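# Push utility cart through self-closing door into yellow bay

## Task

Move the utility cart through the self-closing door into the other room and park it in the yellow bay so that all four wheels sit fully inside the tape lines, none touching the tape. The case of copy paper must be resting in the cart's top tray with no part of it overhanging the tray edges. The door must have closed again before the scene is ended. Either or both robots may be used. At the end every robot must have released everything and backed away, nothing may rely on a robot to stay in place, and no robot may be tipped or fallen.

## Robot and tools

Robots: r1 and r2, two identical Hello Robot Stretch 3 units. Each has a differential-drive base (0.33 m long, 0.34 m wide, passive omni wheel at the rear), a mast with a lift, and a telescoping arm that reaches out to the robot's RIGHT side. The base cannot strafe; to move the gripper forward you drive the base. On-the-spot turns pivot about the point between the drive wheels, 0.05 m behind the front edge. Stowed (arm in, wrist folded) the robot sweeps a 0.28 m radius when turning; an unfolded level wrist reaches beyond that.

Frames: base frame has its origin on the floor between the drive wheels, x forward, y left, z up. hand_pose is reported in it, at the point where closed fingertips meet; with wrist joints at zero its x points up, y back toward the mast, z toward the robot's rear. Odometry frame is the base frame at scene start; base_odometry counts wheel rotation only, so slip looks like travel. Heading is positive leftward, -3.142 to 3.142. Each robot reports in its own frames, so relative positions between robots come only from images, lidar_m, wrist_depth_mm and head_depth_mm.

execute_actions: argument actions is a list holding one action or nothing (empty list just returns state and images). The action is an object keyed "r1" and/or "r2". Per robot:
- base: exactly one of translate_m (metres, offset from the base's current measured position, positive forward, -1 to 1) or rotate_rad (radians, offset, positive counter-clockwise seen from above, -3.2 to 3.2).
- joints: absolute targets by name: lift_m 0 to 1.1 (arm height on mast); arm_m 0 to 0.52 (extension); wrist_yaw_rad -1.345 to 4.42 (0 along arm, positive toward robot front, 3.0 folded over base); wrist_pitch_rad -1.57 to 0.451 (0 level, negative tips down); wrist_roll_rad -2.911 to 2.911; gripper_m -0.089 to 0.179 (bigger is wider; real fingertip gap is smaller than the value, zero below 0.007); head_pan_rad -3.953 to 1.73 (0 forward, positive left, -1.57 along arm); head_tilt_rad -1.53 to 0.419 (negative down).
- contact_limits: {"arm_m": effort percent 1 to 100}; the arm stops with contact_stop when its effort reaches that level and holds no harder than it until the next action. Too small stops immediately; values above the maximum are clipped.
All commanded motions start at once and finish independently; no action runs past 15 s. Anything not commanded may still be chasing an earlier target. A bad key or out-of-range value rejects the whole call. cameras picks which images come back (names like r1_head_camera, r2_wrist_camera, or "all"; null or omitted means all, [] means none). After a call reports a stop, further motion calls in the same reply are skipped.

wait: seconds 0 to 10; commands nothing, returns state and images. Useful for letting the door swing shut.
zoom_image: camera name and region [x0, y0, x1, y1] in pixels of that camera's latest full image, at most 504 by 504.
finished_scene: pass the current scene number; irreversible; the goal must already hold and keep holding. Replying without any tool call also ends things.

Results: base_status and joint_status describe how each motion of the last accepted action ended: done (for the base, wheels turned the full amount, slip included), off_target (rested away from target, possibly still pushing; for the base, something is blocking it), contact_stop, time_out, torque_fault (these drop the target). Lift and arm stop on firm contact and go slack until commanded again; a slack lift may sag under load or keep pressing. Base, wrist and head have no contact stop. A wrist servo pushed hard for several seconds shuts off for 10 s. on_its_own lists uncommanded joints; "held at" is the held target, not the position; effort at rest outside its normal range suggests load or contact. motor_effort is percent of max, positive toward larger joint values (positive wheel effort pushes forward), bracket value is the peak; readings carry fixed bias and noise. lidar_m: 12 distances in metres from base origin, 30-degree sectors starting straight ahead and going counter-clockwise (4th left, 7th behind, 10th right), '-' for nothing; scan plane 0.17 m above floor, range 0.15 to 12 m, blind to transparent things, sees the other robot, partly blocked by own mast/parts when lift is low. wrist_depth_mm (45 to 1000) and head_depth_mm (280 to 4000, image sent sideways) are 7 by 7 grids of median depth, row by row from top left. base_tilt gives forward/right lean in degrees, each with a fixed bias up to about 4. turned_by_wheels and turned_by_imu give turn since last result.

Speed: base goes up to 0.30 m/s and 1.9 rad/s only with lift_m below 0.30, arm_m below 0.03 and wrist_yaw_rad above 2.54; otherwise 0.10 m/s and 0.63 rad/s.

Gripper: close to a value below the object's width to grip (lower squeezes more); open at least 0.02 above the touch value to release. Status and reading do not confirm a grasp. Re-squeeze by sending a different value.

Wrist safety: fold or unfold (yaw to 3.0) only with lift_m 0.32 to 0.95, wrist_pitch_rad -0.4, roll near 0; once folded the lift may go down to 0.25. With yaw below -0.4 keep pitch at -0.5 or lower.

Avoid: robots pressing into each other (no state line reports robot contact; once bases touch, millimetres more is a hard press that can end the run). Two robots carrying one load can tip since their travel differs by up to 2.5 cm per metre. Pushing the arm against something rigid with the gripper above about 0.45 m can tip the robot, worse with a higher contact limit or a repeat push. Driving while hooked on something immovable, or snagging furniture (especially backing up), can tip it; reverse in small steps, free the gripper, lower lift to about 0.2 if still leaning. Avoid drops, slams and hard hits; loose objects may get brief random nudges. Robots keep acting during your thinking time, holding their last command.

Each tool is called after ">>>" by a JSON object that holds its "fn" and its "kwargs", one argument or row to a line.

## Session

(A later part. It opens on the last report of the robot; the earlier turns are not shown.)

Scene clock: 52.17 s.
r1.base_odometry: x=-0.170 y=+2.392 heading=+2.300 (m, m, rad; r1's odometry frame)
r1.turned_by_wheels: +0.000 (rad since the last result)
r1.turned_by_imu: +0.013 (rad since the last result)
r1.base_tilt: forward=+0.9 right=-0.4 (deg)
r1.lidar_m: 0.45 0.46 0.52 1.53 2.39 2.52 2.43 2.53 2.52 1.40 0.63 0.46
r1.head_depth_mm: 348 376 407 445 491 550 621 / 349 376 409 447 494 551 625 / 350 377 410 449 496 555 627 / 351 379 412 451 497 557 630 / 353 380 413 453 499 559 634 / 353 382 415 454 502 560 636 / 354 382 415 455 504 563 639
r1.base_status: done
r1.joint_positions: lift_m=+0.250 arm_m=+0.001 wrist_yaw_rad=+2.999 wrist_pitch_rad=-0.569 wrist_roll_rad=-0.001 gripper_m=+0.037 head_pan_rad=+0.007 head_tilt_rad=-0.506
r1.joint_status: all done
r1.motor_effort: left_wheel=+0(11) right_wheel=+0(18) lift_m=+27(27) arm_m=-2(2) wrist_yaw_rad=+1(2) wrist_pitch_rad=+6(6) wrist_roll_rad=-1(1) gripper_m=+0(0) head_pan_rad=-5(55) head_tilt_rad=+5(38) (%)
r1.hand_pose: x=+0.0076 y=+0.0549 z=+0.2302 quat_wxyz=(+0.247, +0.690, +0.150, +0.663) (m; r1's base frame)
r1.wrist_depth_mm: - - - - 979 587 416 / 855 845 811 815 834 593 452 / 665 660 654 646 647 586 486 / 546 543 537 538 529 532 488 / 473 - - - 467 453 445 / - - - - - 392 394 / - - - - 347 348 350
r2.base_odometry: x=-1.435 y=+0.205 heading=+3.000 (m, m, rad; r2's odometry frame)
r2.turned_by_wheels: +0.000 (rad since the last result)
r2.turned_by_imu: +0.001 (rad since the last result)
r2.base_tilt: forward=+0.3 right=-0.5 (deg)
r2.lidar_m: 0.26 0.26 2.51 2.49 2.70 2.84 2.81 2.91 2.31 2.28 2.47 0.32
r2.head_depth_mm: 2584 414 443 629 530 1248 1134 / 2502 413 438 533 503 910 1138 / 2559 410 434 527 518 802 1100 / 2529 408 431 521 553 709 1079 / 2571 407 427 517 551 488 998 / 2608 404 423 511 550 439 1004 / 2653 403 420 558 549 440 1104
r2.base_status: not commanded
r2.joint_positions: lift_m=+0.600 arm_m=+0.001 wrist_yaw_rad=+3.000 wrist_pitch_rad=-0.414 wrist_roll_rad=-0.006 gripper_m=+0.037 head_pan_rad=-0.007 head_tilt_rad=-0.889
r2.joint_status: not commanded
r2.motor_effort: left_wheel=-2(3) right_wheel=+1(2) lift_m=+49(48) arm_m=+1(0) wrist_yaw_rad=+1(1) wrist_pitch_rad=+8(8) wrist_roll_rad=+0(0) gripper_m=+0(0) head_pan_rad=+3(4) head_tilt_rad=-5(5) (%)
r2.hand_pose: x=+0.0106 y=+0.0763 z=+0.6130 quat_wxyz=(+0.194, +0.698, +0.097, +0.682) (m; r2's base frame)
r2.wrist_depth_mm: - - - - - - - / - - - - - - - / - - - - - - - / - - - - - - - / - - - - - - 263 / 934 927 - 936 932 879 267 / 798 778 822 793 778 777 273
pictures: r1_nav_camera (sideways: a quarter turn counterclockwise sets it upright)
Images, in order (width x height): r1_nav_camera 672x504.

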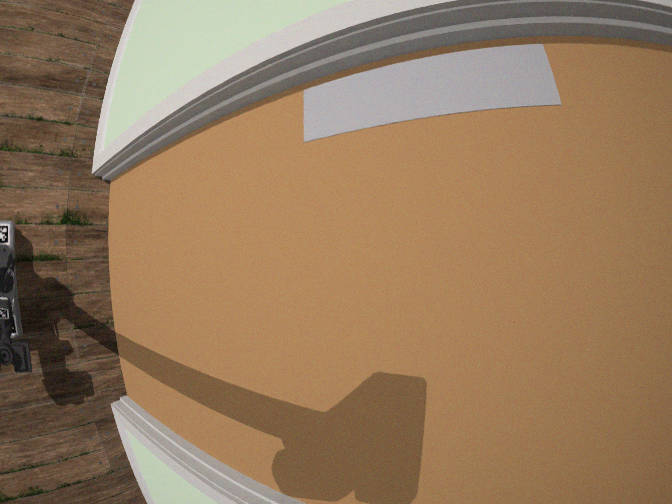

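>>> {"fn": "execute_actions", "kwargs": {
  "actions": [
    {"r1":{"base":{"rotate_rad":0.8}}}
  ],
  "cameras": []
}}

>>> {"fn": "execute_actions", "kwargs": {
  "actions": [
    {"r1":{"base":{"translate_m":0.25}}}
  ],
  "cameras": []
}}

>>> {"fn": "execute_actions", "kwargs": {
  "actions": [
    {"r1":{"base":{"rotate_rad":-0.8}}}
  ],
  "cameras": []
}}

>>> {"fn": "execute_actions", "kwargs": {
  "actions": [
    {"r1":{"base":{"translate_m":0.8},"joints":{"head_pan_rad":-1.5,"head_tilt_rad":0}}}
  ],
  "cameras": ["r1_nav_camera","r2_nav_camera"]
}}

Scene clock: 55.27 s.
r1.base_odometry: x=-0.170 y=+2.392 heading=+3.100 (m, m, rad; r1's odometry frame)
r1.turned_by_wheels: +0.800 (rad since the last result)
r1.turned_by_imu: +0.799 (rad since the last result)
r1.base_tilt: forward=+0.9 right=-0.4 (deg)
r1.lidar_m: 0.52 0.79 2.30 2.68 2.43 2.43 2.80 2.45 0.73 0.51 0.45 0.45
r1.head_depth_mm: 415 439 466 496 528 571 615 / 439 473 509 544 585 636 693 / 424 459 501 556 622 694 770 / 429 461 499 549 602 676 763 / 494 536 584 643 715 805 922 / 554 606 670 749 849 976 1154 / 631 702 786 896 1040 1244 1349
r1.base_status: done
r1.joint_positions: lift_m=+0.250 arm_m=+0.001 wrist_yaw_rad=+2.999 wrist_pitch_rad=-0.569 wrist_roll_rad=-0.001 gripper_m=+0.037 head_pan_rad=+0.007 head_tilt_rad=-0.506
r1.joint_status: not commanded
r1.motor_effort: left_wheel=-2(11) right_wheel=+2(9) lift_m=+27(27) arm_m=-2(2) wrist_yaw_rad=+1(1) wrist_pitch_rad=+6(6) wrist_roll_rad=+0(0) gripper_m=+0(0) head_pan_rad=-6(5) head_tilt_rad=+5(5) (%)
r1.hand_pose: x=+0.0076 y=+0.0548 z=+0.2302 quat_wxyz=(+0.247, +0.690, +0.150, +0.663) (m; r1's base frame)
r1.wrist_depth_mm: - - - - - - - / 849 840 814 813 801 788 790 / 659 655 653 652 637 638 623 / 550 538 542 541 534 531 526 / 470 - - - 466 453 443 / - - - - - 390 393 / - - - - 345 351 348
r2.base_odometry: x=-1.435 y=+0.205 heading=+3.000 (m, m, rad; r2's odometry frame)
r2.turned_by_wheels: +0.000 (rad since the last result)
r2.turned_by_imu: +0.001 (rad since the last result)
r2.base_tilt: forward=+0.4 right=-0.5 (deg)
r2.lidar_m: 0.26 0.26 2.52 2.49 2.69 2.83 2.81 2.89 2.30 2.28 2.47 0.32
r2.head_depth_mm: 2597 414 441 629 529 1252 1132 / 2535 412 438 534 503 915 1135 / 2498 410 435 528 518 808 1100 / 2538 408 431 521 554 712 1075 / 2561 408 427 516 552 487 997 / 2606 404 423 512 549 439 996 / 2619 404 420 558 549 441 1099
r2.base_status: not commanded
r2.joint_positions: lift_m=+0.600 arm_m=+0.001 wrist_yaw_rad=+3.000 wrist_pitch_rad=-0.414 wrist_roll_rad=-0.006 gripper_m=+0.037 head_pan_rad=-0.007 head_tilt_rad=-0.889
r2.joint_status: not commanded
r2.motor_effort: left_wheel=-2(2) right_wheel=+2(1) lift_m=+49(49) arm_m=+1(1) wrist_yaw_rad=+1(1) wrist_pitch_rad=+8(8) wrist_roll_rad=+0(0) gripper_m=+0(0) head_pan_rad=+3(5) head_tilt_rad=-5(5) (%)
r2.hand_pose: x=+0.0106 y=+0.0763 z=+0.6130 quat_wxyz=(+0.194, +0.698, +0.097, +0.682) (m; r2's base frame)
r2.wrist_depth_mm: - - - - - - - / - - - - - - - / - - - - - - - / - - - - - - - / - - - - - - 263 / 969 934 - 929 946 939 268 / 816 794 801 773 792 783 273
pictures: none
No camera images: the call's "cameras" was empty. Leave "cameras" out to get every camera's image.

Scene clock: 57.80 s.
r1.base_odometry: x=-0.420 y=+2.402 heading=+3.100 (m, m, rad; r1's odometry frame)
r1.turned_by_wheels: +0.000 (rad since the last result)
r1.turned_by_imu: +0.000 (rad since the last result)
r1.base_tilt: forward=+0.9 right=-0.4 (deg)
r1.lidar_m: 0.27 0.43 2.12 2.49 2.61 2.61 3.01 2.62 0.53 0.32 0.27 0.28
r1.head_depth_mm: - - - 289 307 330 356 / - - - 286 305 350 393 / - - - - 292 326 373 / - - - - 290 317 356 / - - 297 322 347 391 445 / 287 300 331 370 419 482 570 / 312 346 388 443 514 615 759
r1.base_status: done
r1.joint_positions: lift_m=+0.250 arm_m=+0.001 wrist_yaw_rad=+2.999 wrist_pitch_rad=-0.569 wrist_roll_rad=-0.001 gripper_m=+0.037 head_pan_rad=+0.007 head_tilt_rad=-0.506
r1.joint_status: not commanded
r1.motor_effort: left_wheel=-2(10) right_wheel=+2(10) lift_m=+27(27) arm_m=-2(2) wrist_yaw_rad=+1(1) wrist_pitch_rad=+6(6) wrist_roll_rad=-1(0) gripper_m=+0(0) head_pan_rad=-5(5) head_tilt_rad=+5(5) (%)
r1.hand_pose: x=+0.0076 y=+0.0548 z=+0.2302 quat_wxyz=(+0.247, +0.690, +0.150, +0.663) (m; r1's base frame)
r1.wrist_depth_mm: - - - - - - - / 827 828 826 813 798 792 774 / 659 648 660 645 639 635 632 / 545 543 541 524 535 526 531 / 477 - - - 467 453 450 / - - - - - 394 391 / - - - - 347 349 347
r2.base_odometry: x=-1.435 y=+0.205 heading=+3.000 (m, m, rad; r2's odometry frame)
r2.turned_by_wheels: +0.000 (rad since the last result)
r2.turned_by_imu: +0.001 (rad since the last result)
r2.base_tilt: forward=+0.4 right=-0.4 (deg)
r2.lidar_m: 0.26 0.26 2.51 2.49 2.70 2.84 2.81 2.89 2.30 2.28 2.47 0.32
r2.head_depth_mm: 2558 415 443 629 530 1253 1136 / 2540 413 438 532 506 917 1135 / 2574 410 434 527 519 809 1094 / 2540 408 431 521 552 709 1082 / 2574 407 427 515 554 487 999 / 2571 405 422 511 549 438 1000 / 2634 403 419 558 548 441 1111
r2.base_status: not commanded
r2.joint_positions: lift_m=+0.600 arm_m=+0.001 wrist_yaw_rad=+3.000 wrist_pitch_rad=-0.414 wrist_roll_rad=-0.006 gripper_m=+0.037 head_pan_rad=-0.007 head_tilt_rad=-0.889
r2.joint_status: not commanded
r2.motor_effort: left_wheel=-2(2) right_wheel=+1(2) lift_m=+48(49) arm_m=+0(1) wrist_yaw_rad=+0(1) wrist_pitch_rad=+8(8) wrist_roll_rad=+0(0) gripper_m=+0(0) head_pan_rad=+3(4) head_tilt_rad=-5(5) (%)
r2.hand_pose: x=+0.0106 y=+0.0763 z=+0.6130 quat_wxyz=(+0.194, +0.698, +0.097, +0.682) (m; r2's base frame)
r2.wrist_depth_mm: - - - - - - - / - - - - - - - / - - - - - - - / - - - - - - - / - - - - - - 260 / 925 913 - 953 953 893 267 / 790 830 808 771 786 804 275
pictures: none
No camera images: the call's "cameras" was empty. Leave "cameras" out to get every camera's image.

Scene clock: 59.63 s.
r1.base_odometry: x=-0.420 y=+2.402 heading=+2.300 (m, m, rad; r1's odometry frame)
r1.turned_by_wheels: -0.800 (rad since the last result)
r1.turned_by_imu: -0.799 (rad since the last result)
r1.base_tilt: forward=+0.9 right=-0.5 (deg)
r1.lidar_m: 0.28 0.27 0.27 0.83 2.20 2.69 2.60 2.71 2.71 0.72 0.39 0.29
r1.head_depth_mm: - - - - 286 310 351 / - - - - 288 311 352 / - - - - 289 313 354 / - - - - 288 314 356 / - - - - 289 316 358 / - - - - 290 316 358 / - - - - 290 317 359
r1.base_status: done
r1.joint_positions: lift_m=+0.250 arm_m=+0.001 wrist_yaw_rad=+2.999 wrist_pitch_rad=-0.569 wrist_roll_rad=-0.001 gripper_m=+0.037 head_pan_rad=+0.007 head_tilt_rad=-0.506
r1.joint_status: not commanded
r1.motor_effort: left_wheel=+3(13) right_wheel=-3(9) lift_m=+27(27) arm_m=-2(2) wrist_yaw_rad=+0(1) wrist_pitch_rad=+6(6) wrist_roll_rad=-1(0) gripper_m=-1(1) head_pan_rad=-5(5) head_tilt_rad=+5(4) (%)
r1.hand_pose: x=+0.0076 y=+0.0548 z=+0.2302 quat_wxyz=(+0.247, +0.690, +0.150, +0.663) (m; r1's base frame)
r1.wrist_depth_mm: - - - - 561 328 231 / 848 826 817 792 581 329 252 / 661 659 653 655 575 321 277 / 545 545 542 528 511 341 305 / 482 - - - 452 378 324 / - - - - - 394 330 / - - - - 347 350 332
r2.base_odometry: x=-1.435 y=+0.205 heading=+3.000 (m, m, rad; r2's odometry frame)
r2.turned_by_wheels: +0.000 (rad since the last result)
r2.turned_by_imu: +0.001 (rad since the last result)
r2.base_tilt: forward=+0.4 right=-0.5 (deg)
r2.lidar_m: 0.26 0.26 2.51 2.49 2.69 2.83 2.81 2.90 2.31 2.28 2.46 0.32
r2.head_depth_mm: 2604 415 442 629 530 1261 1142 / 2513 413 437 532 503 914 1140 / 2522 410 434 527 519 808 1097 / 2540 408 429 521 552 711 1083 / 2573 406 426 517 551 488 998 / 2590 404 423 510 548 439 1000 / 2646 403 419 557 549 440 1103
r2.base_status: not commanded
r2.joint_positions: lift_m=+0.600 arm_m=+0.001 wrist_yaw_rad=+3.000 wrist_pitch_rad=-0.414 wrist_roll_rad=-0.006 gripper_m=+0.037 head_pan_rad=-0.007 head_tilt_rad=-0.889
r2.joint_status: not commanded
r2.motor_effort: left_wheel=-2(3) right_wheel=+2(1) lift_m=+48(49) arm_m=+1(1) wrist_yaw_rad=+0(1) wrist_pitch_rad=+8(8) wrist_roll_rad=-1(0) gripper_m=+0(0) head_pan_rad=+4(2) head_tilt_rad=-5(6) (%)
r2.hand_pose: x=+0.0106 y=+0.0763 z=+0.6130 quat_wxyz=(+0.194, +0.698, +0.097, +0.682) (m; r2's base frame)
r2.wrist_depth_mm: - - - - - - - / - - - - - - - / - - - - - - - / - - - - - - - / - - - - - - 263 / 940 937 - 900 925 948 266 / 767 781 799 780 761 783 275
pictures: none
No camera images: the call's "cameras" was empty. Leave "cameras" out to get every camera's image.

Scene clock: 63.87 s.
r1.base_odometry: x=-0.953 y=+2.999 heading=+2.300 (m, m, rad; r1's odometry frame)
r1.turned_by_wheels: +0.000 (rad since the last result)
r1.turned_by_imu: -0.365 (rad since the last result)
r1.base_tilt: forward=+0.8 right=-0.4 (deg)
r1.lidar_m: - - 0.15 0.19 0.23 0.26 2.94 2.92 3.14 0.62 0.15 -
r1.head_depth_mm: 1979 2896 3070 3071 3098 3054 2614 / 1989 2895 2959 2980 2967 2957 2560 / 2012 2818 2886 2847 2838 2863 2522 / 2020 2753 2748 2736 2717 2733 2547 / 1918 2658 2649 2636 2627 2663 2515 / 577 587 589 588 588 586 586 / 442 458 476 495 516 537 557
r1.base_status: translate_m off_target (by the wheels' count: +0.7999 of +0.8000)
r1.joint_positions: lift_m=+0.250 arm_m=+0.001 wrist_yaw_rad=+3.000 wrist_pitch_rad=-0.570 wrist_roll_rad=-0.001 gripper_m=+0.037 head_pan_rad=-1.551 head_tilt_rad=-0.012
r1.joint_status: head_pan_rad off_target (ended at -1.551, target -1.500); the others done
r1.on_its_own: left_wheel is at rest, and its effort (+31) is outside its rest range (-18 to +18)
r1.motor_effort: left_wheel=+31(100) right_wheel=+11(82) lift_m=+26(27) arm_m=-1(2) wrist_yaw_rad=+0(9) wrist_pitch_rad=+6(7) wrist_roll_rad=-1(1) gripper_m=+0(0) head_pan_rad=+33(75) head_tilt_rad=+8(50) (%)
r1.hand_pose: x=+0.0073 y=+0.0549 z=+0.2302 quat_wxyz=(+0.246, +0.690, +0.151, +0.663) (m; r1's base frame)
r1.wrist_depth_mm: 202 - - - 172 116 87 / 220 226 828 779 181 120 90 / 248 255 650 619 193 125 92 / 516 284 536 529 206 130 95 / 479 - - - 198 135 98 / - - - - - 140 101 / - - - - 225 139 105
r2.base_odometry: x=-1.435 y=+0.205 heading=+3.000 (m, m, rad; r2's odometry frame)
r2.turned_by_wheels: +0.000 (rad since the last result)
r2.turned_by_imu: +0.001 (rad since the last result)
r2.base_tilt: forward=+0.3 right=-0.5 (deg)
r2.lidar_m: 0.26 0.26 2.52 2.49 2.69 2.84 2.80 2.91 2.30 2.28 2.47 0.32
r2.head_depth_mm: 2578 415 442 630 529 1253 1137 / 2399 412 438 532 503 912 1130 / 2419 411 435 527 520 804 1100 / 2499 408 430 520 552 711 1079 / 2558 406 427 517 552 489 997 / 2591 405 422 512 549 439 998 / 2667 403 419 557 548 440 1107
r2.base_status: not commanded
r2.joint_positions: lift_m=+0.600 arm_m=+0.001 wrist_yaw_rad=+3.000 wrist_pitch_rad=-0.414 wrist_roll_rad=-0.006 gripper_m=+0.037 head_pan_rad=-0.007 head_tilt_rad=-0.889
r2.joint_status: not commanded
r2.motor_effort: left_wheel=-2(2) right_wheel=+1(2) lift_m=+49(49) arm_m=+1(1) wrist_yaw_rad=+1(1) wrist_pitch_rad=+8(8) wrist_roll_rad=+0(0) gripper_m=+0(0) head_pan_rad=+4(3) head_tilt_rad=-5(5) (%)
r2.hand_pose: x=+0.0106 y=+0.0763 z=+0.6130 quat_wxyz=(+0.194, +0.698, +0.097, +0.682) (m; r2's base frame)
r2.wrist_depth_mm: - - - - - - - / - - - - - - - / - - - - - - - / - - - - - - - / - - - - - - 260 / 912 890 - 903 972 905 267 / 797 782 797 777 806 770 272
pictures: r1_nav_camera (sideways: a quarter turn counterclockwise sets it upright), r2_nav_camera (sideways: a quarter turn counterclockwise sets it upright)
Images, in order (width x height): r1_nav_camera 672x504, r2_nav_camera 672x504.

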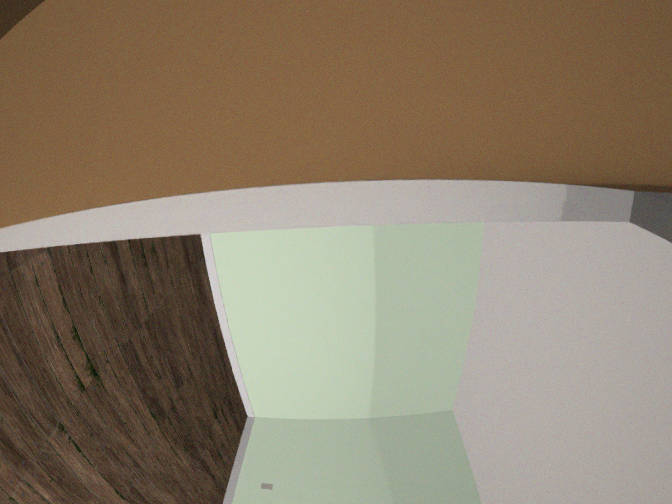

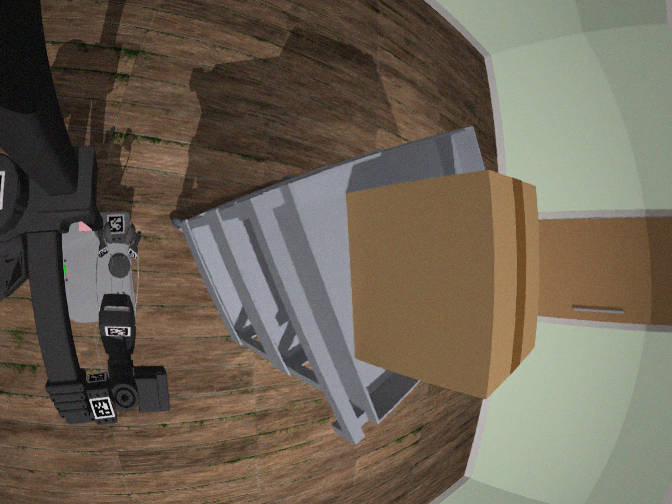

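>>> {"fn": "execute_actions", "kwargs": {
  "actions": [
    {"r1":{"base":{"translate_m":0.5}}}
  ],
  "cameras": ["r2_nav_camera"]
}}

Scene clock: 67.40 s.
r1.base_odometry: x=-1.286 y=+3.371 heading=+2.301 (m, m, rad; r1's odometry frame)
r1.turned_by_wheels: +0.000 (rad since the last result)
r1.turned_by_imu: -0.005 (rad since the last result)
r1.base_tilt: forward=+0.8 right=-0.4 (deg)
r1.lidar_m: - - 0.15 0.19 0.24 0.28 2.94 2.93 3.13 0.61 0.15 -
r1.head_depth_mm: 1984 2893 3083 3035 3092 3081 2603 / 1994 2898 2950 2976 3004 2948 2588 / 2004 2779 2830 2865 2860 2843 2579 / 1998 2734 2760 2751 2768 2772 2543 / 1919 2619 2653 2641 2610 2649 2544 / 581 580 580 579 579 578 578 / 451 469 488 507 530 547 548
r1.base_status: translate_m off_target (by the wheels' count: +0.4999 of +0.5000)
r1.joint_positions: lift_m=+0.250 arm_m=+0.001 wrist_yaw_rad=+3.000 wrist_pitch_rad=-0.570 wrist_roll_rad=-0.001 gripper_m=+0.037 head_pan_rad=-1.554 head_tilt_rad=-0.008
r1.joint_status: not commanded
r1.on_its_own: left_wheel is at rest, and its effort (+33) is outside its rest range (-18 to +18)
r1.motor_effort: left_wheel=+33(54) right_wheel=+10(47) lift_m=+27(27) arm_m=-1(1) wrist_yaw_rad=+0(1) wrist_pitch_rad=+6(6) wrist_roll_rad=-1(1) gripper_m=+0(0) head_pan_rad=+35(48) head_tilt_rad=+6(13) (%)
r1.hand_pose: x=+0.0073 y=+0.0549 z=+0.2302 quat_wxyz=(+0.246, +0.690, +0.151, +0.663) (m; r1's base frame)
r1.wrist_depth_mm: 208 - - - 172 116 87 / 227 232 819 771 182 120 90 / 257 263 642 629 193 125 92 / 516 293 537 530 206 130 95 / 477 - - - 199 135 98 / - - - - - 141 101 / - - - - 226 139 105
r2.base_odometry: x=-1.435 y=+0.205 heading=+3.000 (m, m, rad; r2's odometry frame)
r2.turned_by_wheels: +0.000 (rad since the last result)
r2.turned_by_imu: +0.001 (rad since the last result)
r2.base_tilt: forward=+0.3 right=-0.5 (deg)
r2.lidar_m: 0.26 0.26 2.52 2.48 2.70 2.83 2.81 2.89 2.31 2.28 2.47 0.32
r2.head_depth_mm: 2566 415 442 629 531 1259 1148 / 2389 412 437 532 505 916 1137 / 2440 410 434 528 520 806 1095 / 2521 408 430 521 551 709 1082 / 2579 406 427 516 552 489 992 / 2573 405 423 512 549 439 1002 / 2681 403 418 558 548 439 1108
r2.base_status: not commanded
r2.joint_positions: lift_m=+0.600 arm_m=+0.001 wrist_yaw_rad=+3.000 wrist_pitch_rad=-0.414 wrist_roll_rad=-0.006 gripper_m=+0.037 head_pan_rad=-0.007 head_tilt_rad=-0.889
r2.joint_status: not commanded
r2.motor_effort: left_wheel=-2(2) right_wheel=+2(2) lift_m=+49(49) arm_m=+0(1) wrist_yaw_rad=+0(0) wrist_pitch_rad=+8(8) wrist_roll_rad=+0(0) gripper_m=+0(0) head_pan_rad=+3(3) head_tilt_rad=-5(5) (%)
r2.hand_pose: x=+0.0106 y=+0.0763 z=+0.6130 quat_wxyz=(+0.194, +0.698, +0.097, +0.682) (m; r2's base frame)
r2.wrist_depth_mm: - - - - - - - / - - - - - - - / - - - - - - - / - - - - - - - / - - - - - - 261 / 906 908 - 902 932 891 267 / 781 793 815 786 788 785 269
pictures: r2_nav_camera (sideways: a quarter turn counterclockwise sets it upright)
Images, in order (width x height): r2_nav_camera 672x504.

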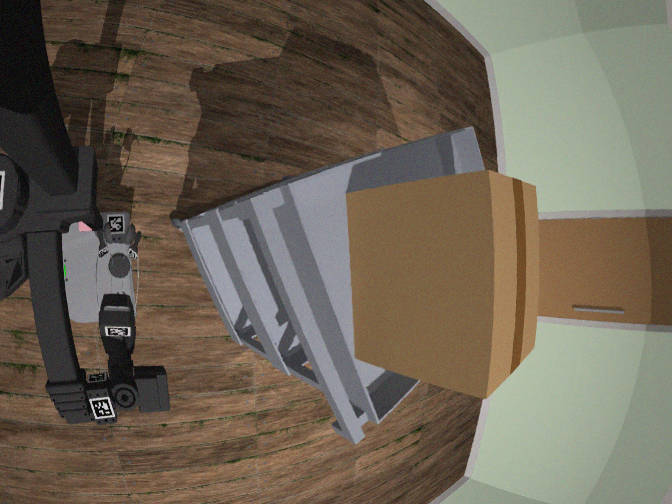

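>>> {"fn": "execute_actions", "kwargs": {
  "actions": [
    {"r1":{"base":{"rotate_rad":0.5},"joints":{"head_pan_rad":0.0,"head_tilt_rad":-1.0}}}
  ],
  "cameras": []
}}

>>> {"fn": "execute_actions", "kwargs": {
  "actions": [
    {"r1":{"base":{"translate_m":0.5}}}
  ],
  "cameras": ["r1_nav_camera","r2_nav_camera"]
}}

Scene clock: 72.17 s.
r1.base_odometry: x=-1.286 y=+3.371 heading=+2.800 (m, m, rad; r1's odometry frame)
r1.turned_by_wheels: +0.499 (rad since the last result)
r1.turned_by_imu: +0.368 (rad since the last result)
r1.base_tilt: forward=+0.9 right=-0.5 (deg)
r1.lidar_m: - - 0.15 0.23 0.25 2.98 2.89 2.99 2.65 0.19 0.15 -
r1.head_depth_mm: - - - - - - - / - - - - - - - / - - - - - - 359 / - - - - - - 389 / - - - - - - 446 / - - - - - - 491 / - - - - - - 586
r1.base_status: done
r1.joint_positions: lift_m=+0.250 arm_m=+0.001 wrist_yaw_rad=+2.990 wrist_pitch_rad=-0.569 wrist_roll_rad=-0.002 gripper_m=+0.037 head_pan_rad=-0.007 head_tilt_rad=-0.992
r1.joint_status: all done
r1.on_its_own: right_wheel is at rest, and its effort (+36) is outside its rest range (-18 to +18)
r1.motor_effort: left_wheel=+5(29) right_wheel=+36(55) lift_m=+26(27) arm_m=-1(0) wrist_yaw_rad=+12(37) wrist_pitch_rad=+6(6) wrist_roll_rad=+0(0) gripper_m=+0(0) head_pan_rad=+4(100) head_tilt_rad=-5(81) (%)
r1.hand_pose: x=+0.0094 y=+0.0547 z=+0.2303 quat_wxyz=(+0.250, +0.691, +0.147, +0.662) (m; r1's base frame)
r1.wrist_depth_mm: - - 255 269 - 152 99 / 846 849 283 298 739 152 99 / 660 649 315 337 324 151 98 / 552 539 358 376 322 151 99 / 481 - - - 274 150 98 / - - - - - 149 98 / - - - - 273 139 98
r2.base_odometry: x=-1.435 y=+0.205 heading=+3.000 (m, m, rad; r2's odometry frame)
r2.turned_by_wheels: +0.000 (rad since the last result)
r2.turned_by_imu: +0.001 (rad since the last result)
r2.base_tilt: forward=+0.3 right=-0.4 (deg)
r2.lidar_m: 0.26 0.26 2.51 2.49 2.69 2.84 2.81 2.90 2.31 2.28 2.47 0.32
r2.head_depth_mm: 2590 415 443 630 529 1258 1140 / 2408 413 437 532 503 915 1132 / 2486 411 434 527 518 812 1096 / 2513 409 429 521 553 711 1075 / 2576 406 427 518 553 489 1002 / 2568 405 423 511 552 438 998 / 2693 403 419 558 548 440 1107
r2.base_status: not commanded
r2.joint_positions: lift_m=+0.600 arm_m=+0.001 wrist_yaw_rad=+3.000 wrist_pitch_rad=-0.414 wrist_roll_rad=-0.006 gripper_m=+0.037 head_pan_rad=-0.007 head_tilt_rad=-0.889
r2.joint_status: not commanded
r2.motor_effort: left_wheel=-2(2) right_wheel=+2(2) lift_m=+48(49) arm_m=+0(0) wrist_yaw_rad=+1(0) wrist_pitch_rad=+8(8) wrist_roll_rad=+0(0) gripper_m=+0(0) head_pan_rad=+2(3) head_tilt_rad=-5(5) (%)
r2.hand_pose: x=+0.0106 y=+0.0763 z=+0.6130 quat_wxyz=(+0.194, +0.698, +0.097, +0.682) (m; r2's base frame)
r2.wrist_depth_mm: - - - - - - - / - - - - - - - / - - - - - - - / - - - - - - - / - - - - - - 261 / 931 913 - 922 923 902 269 / 802 797 808 811 815 780 275
pictures: none
No camera images: the call's "cameras" was empty. Leave "cameras" out to get every camera's image.

Scene clock: 75.20 s.
r1.base_odometry: x=-1.757 y=+3.538 heading=+2.800 (m, m, rad; r1's odometry frame)
r1.turned_by_wheels: +0.000 (rad since the last result)
r1.turned_by_imu: -0.302 (rad since the last result)
r1.base_tilt: forward=+0.8 right=-0.4 (deg)
r1.lidar_m: - - 0.15 0.19 0.27 0.28 2.98 2.97 2.99 0.24 0.15 -
r1.head_depth_mm: - - - - - - - / - - - - - - 409 / - - - - - - 423 / - - - - - - 440 / - - - - - - 459 / - - - - - - 479 / - - - - - - 501
r1.base_status: done
r1.joint_positions: lift_m=+0.250 arm_m=+0.001 wrist_yaw_rad=+3.000 wrist_pitch_rad=-0.570 wrist_roll_rad=-0.001 gripper_m=+0.037 head_pan_rad=+0.011 head_tilt_rad=-1.021
r1.joint_status: not commanded
r1.on_its_own: left_wheel is at rest, and its effort (+25) is outside its rest range (-18 to +18)
r1.motor_effort: left_wheel=+25(77) right_wheel=+9(73) lift_m=+26(28) arm_m=-1(2) wrist_yaw_rad=-1(23) wrist_pitch_rad=+6(7) wrist_roll_rad=+0(0) gripper_m=+0(0) head_pan_rad=-8(25) head_tilt_rad=+15(20) (%)
r1.hand_pose: x=+0.0074 y=+0.0549 z=+0.2302 quat_wxyz=(+0.246, +0.690, +0.151, +0.663) (m; r1's base frame)
r1.wrist_depth_mm: 226 - - - 162 97 70 / 238 260 817 807 169 99 71 / 259 286 650 630 175 102 72 / 288 314 535 533 182 104 73 / 437 - - - 170 107 74 / - - - - - 109 75 / - - - - 179 105 77
r2.base_odometry: x=-1.435 y=+0.205 heading=+3.000 (m, m, rad; r2's odometry frame)
r2.turned_by_wheels: +0.000 (rad since the last result)
r2.turned_by_imu: +0.001 (rad since the last result)
r2.base_tilt: forward=+0.4 right=-0.5 (deg)
r2.lidar_m: 0.26 0.26 2.51 2.49 2.70 2.84 2.81 2.90 2.31 2.28 2.47 0.32
r2.head_depth_mm: 2582 415 441 629 529 1257 1140 / 2368 413 438 534 504 909 1131 / 2420 410 434 527 519 806 1102 / 2500 408 430 520 553 711 1082 / 2581 406 426 516 552 488 998 / 2623 405 423 510 550 438 1001 / 2662 403 420 557 549 440 1099
r2.base_status: not commanded
r2.joint_positions: lift_m=+0.600 arm_m=+0.001 wrist_yaw_rad=+3.000 wrist_pitch_rad=-0.414 wrist_roll_rad=-0.006 gripper_m=+0.037 head_pan_rad=-0.007 head_tilt_rad=-0.889
r2.joint_status: not commanded
r2.motor_effort: left_wheel=-3(2) right_wheel=+1(2) lift_m=+49(48) arm_m=+1(1) wrist_yaw_rad=+1(1) wrist_pitch_rad=+9(8) wrist_roll_rad=+0(0) gripper_m=+0(0) head_pan_rad=+3(4) head_tilt_rad=-5(5) (%)
r2.hand_pose: x=+0.0106 y=+0.0763 z=+0.6130 quat_wxyz=(+0.194, +0.698, +0.097, +0.682) (m; r2's base frame)
r2.wrist_depth_mm: - - - - - - - / - - - - - - - / - - - - - - - / - - - - - - - / - - - - - - 259 / 961 922 - 897 949 933 266 / 784 786 801 787 784 765 274
pictures: r1_nav_camera (sideways: a quarter turn counterclockwise sets it upright), r2_nav_camera (sideways: a quarter turn counterclockwise sets it upright)
Images, in order (width x height): r1_nav_camera 672x504, r2_nav_camera 672x504.

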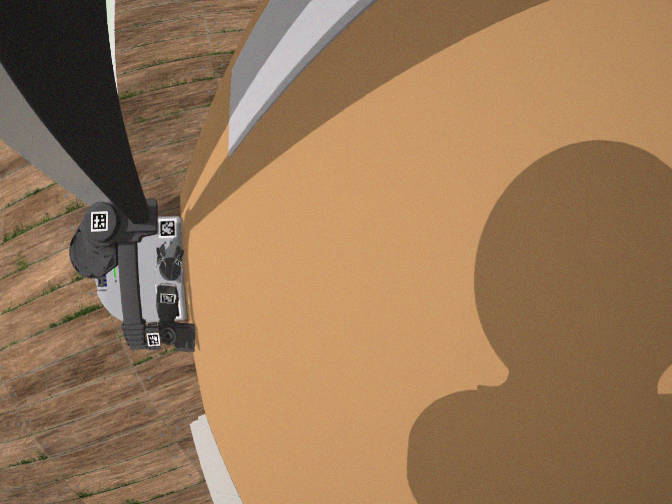

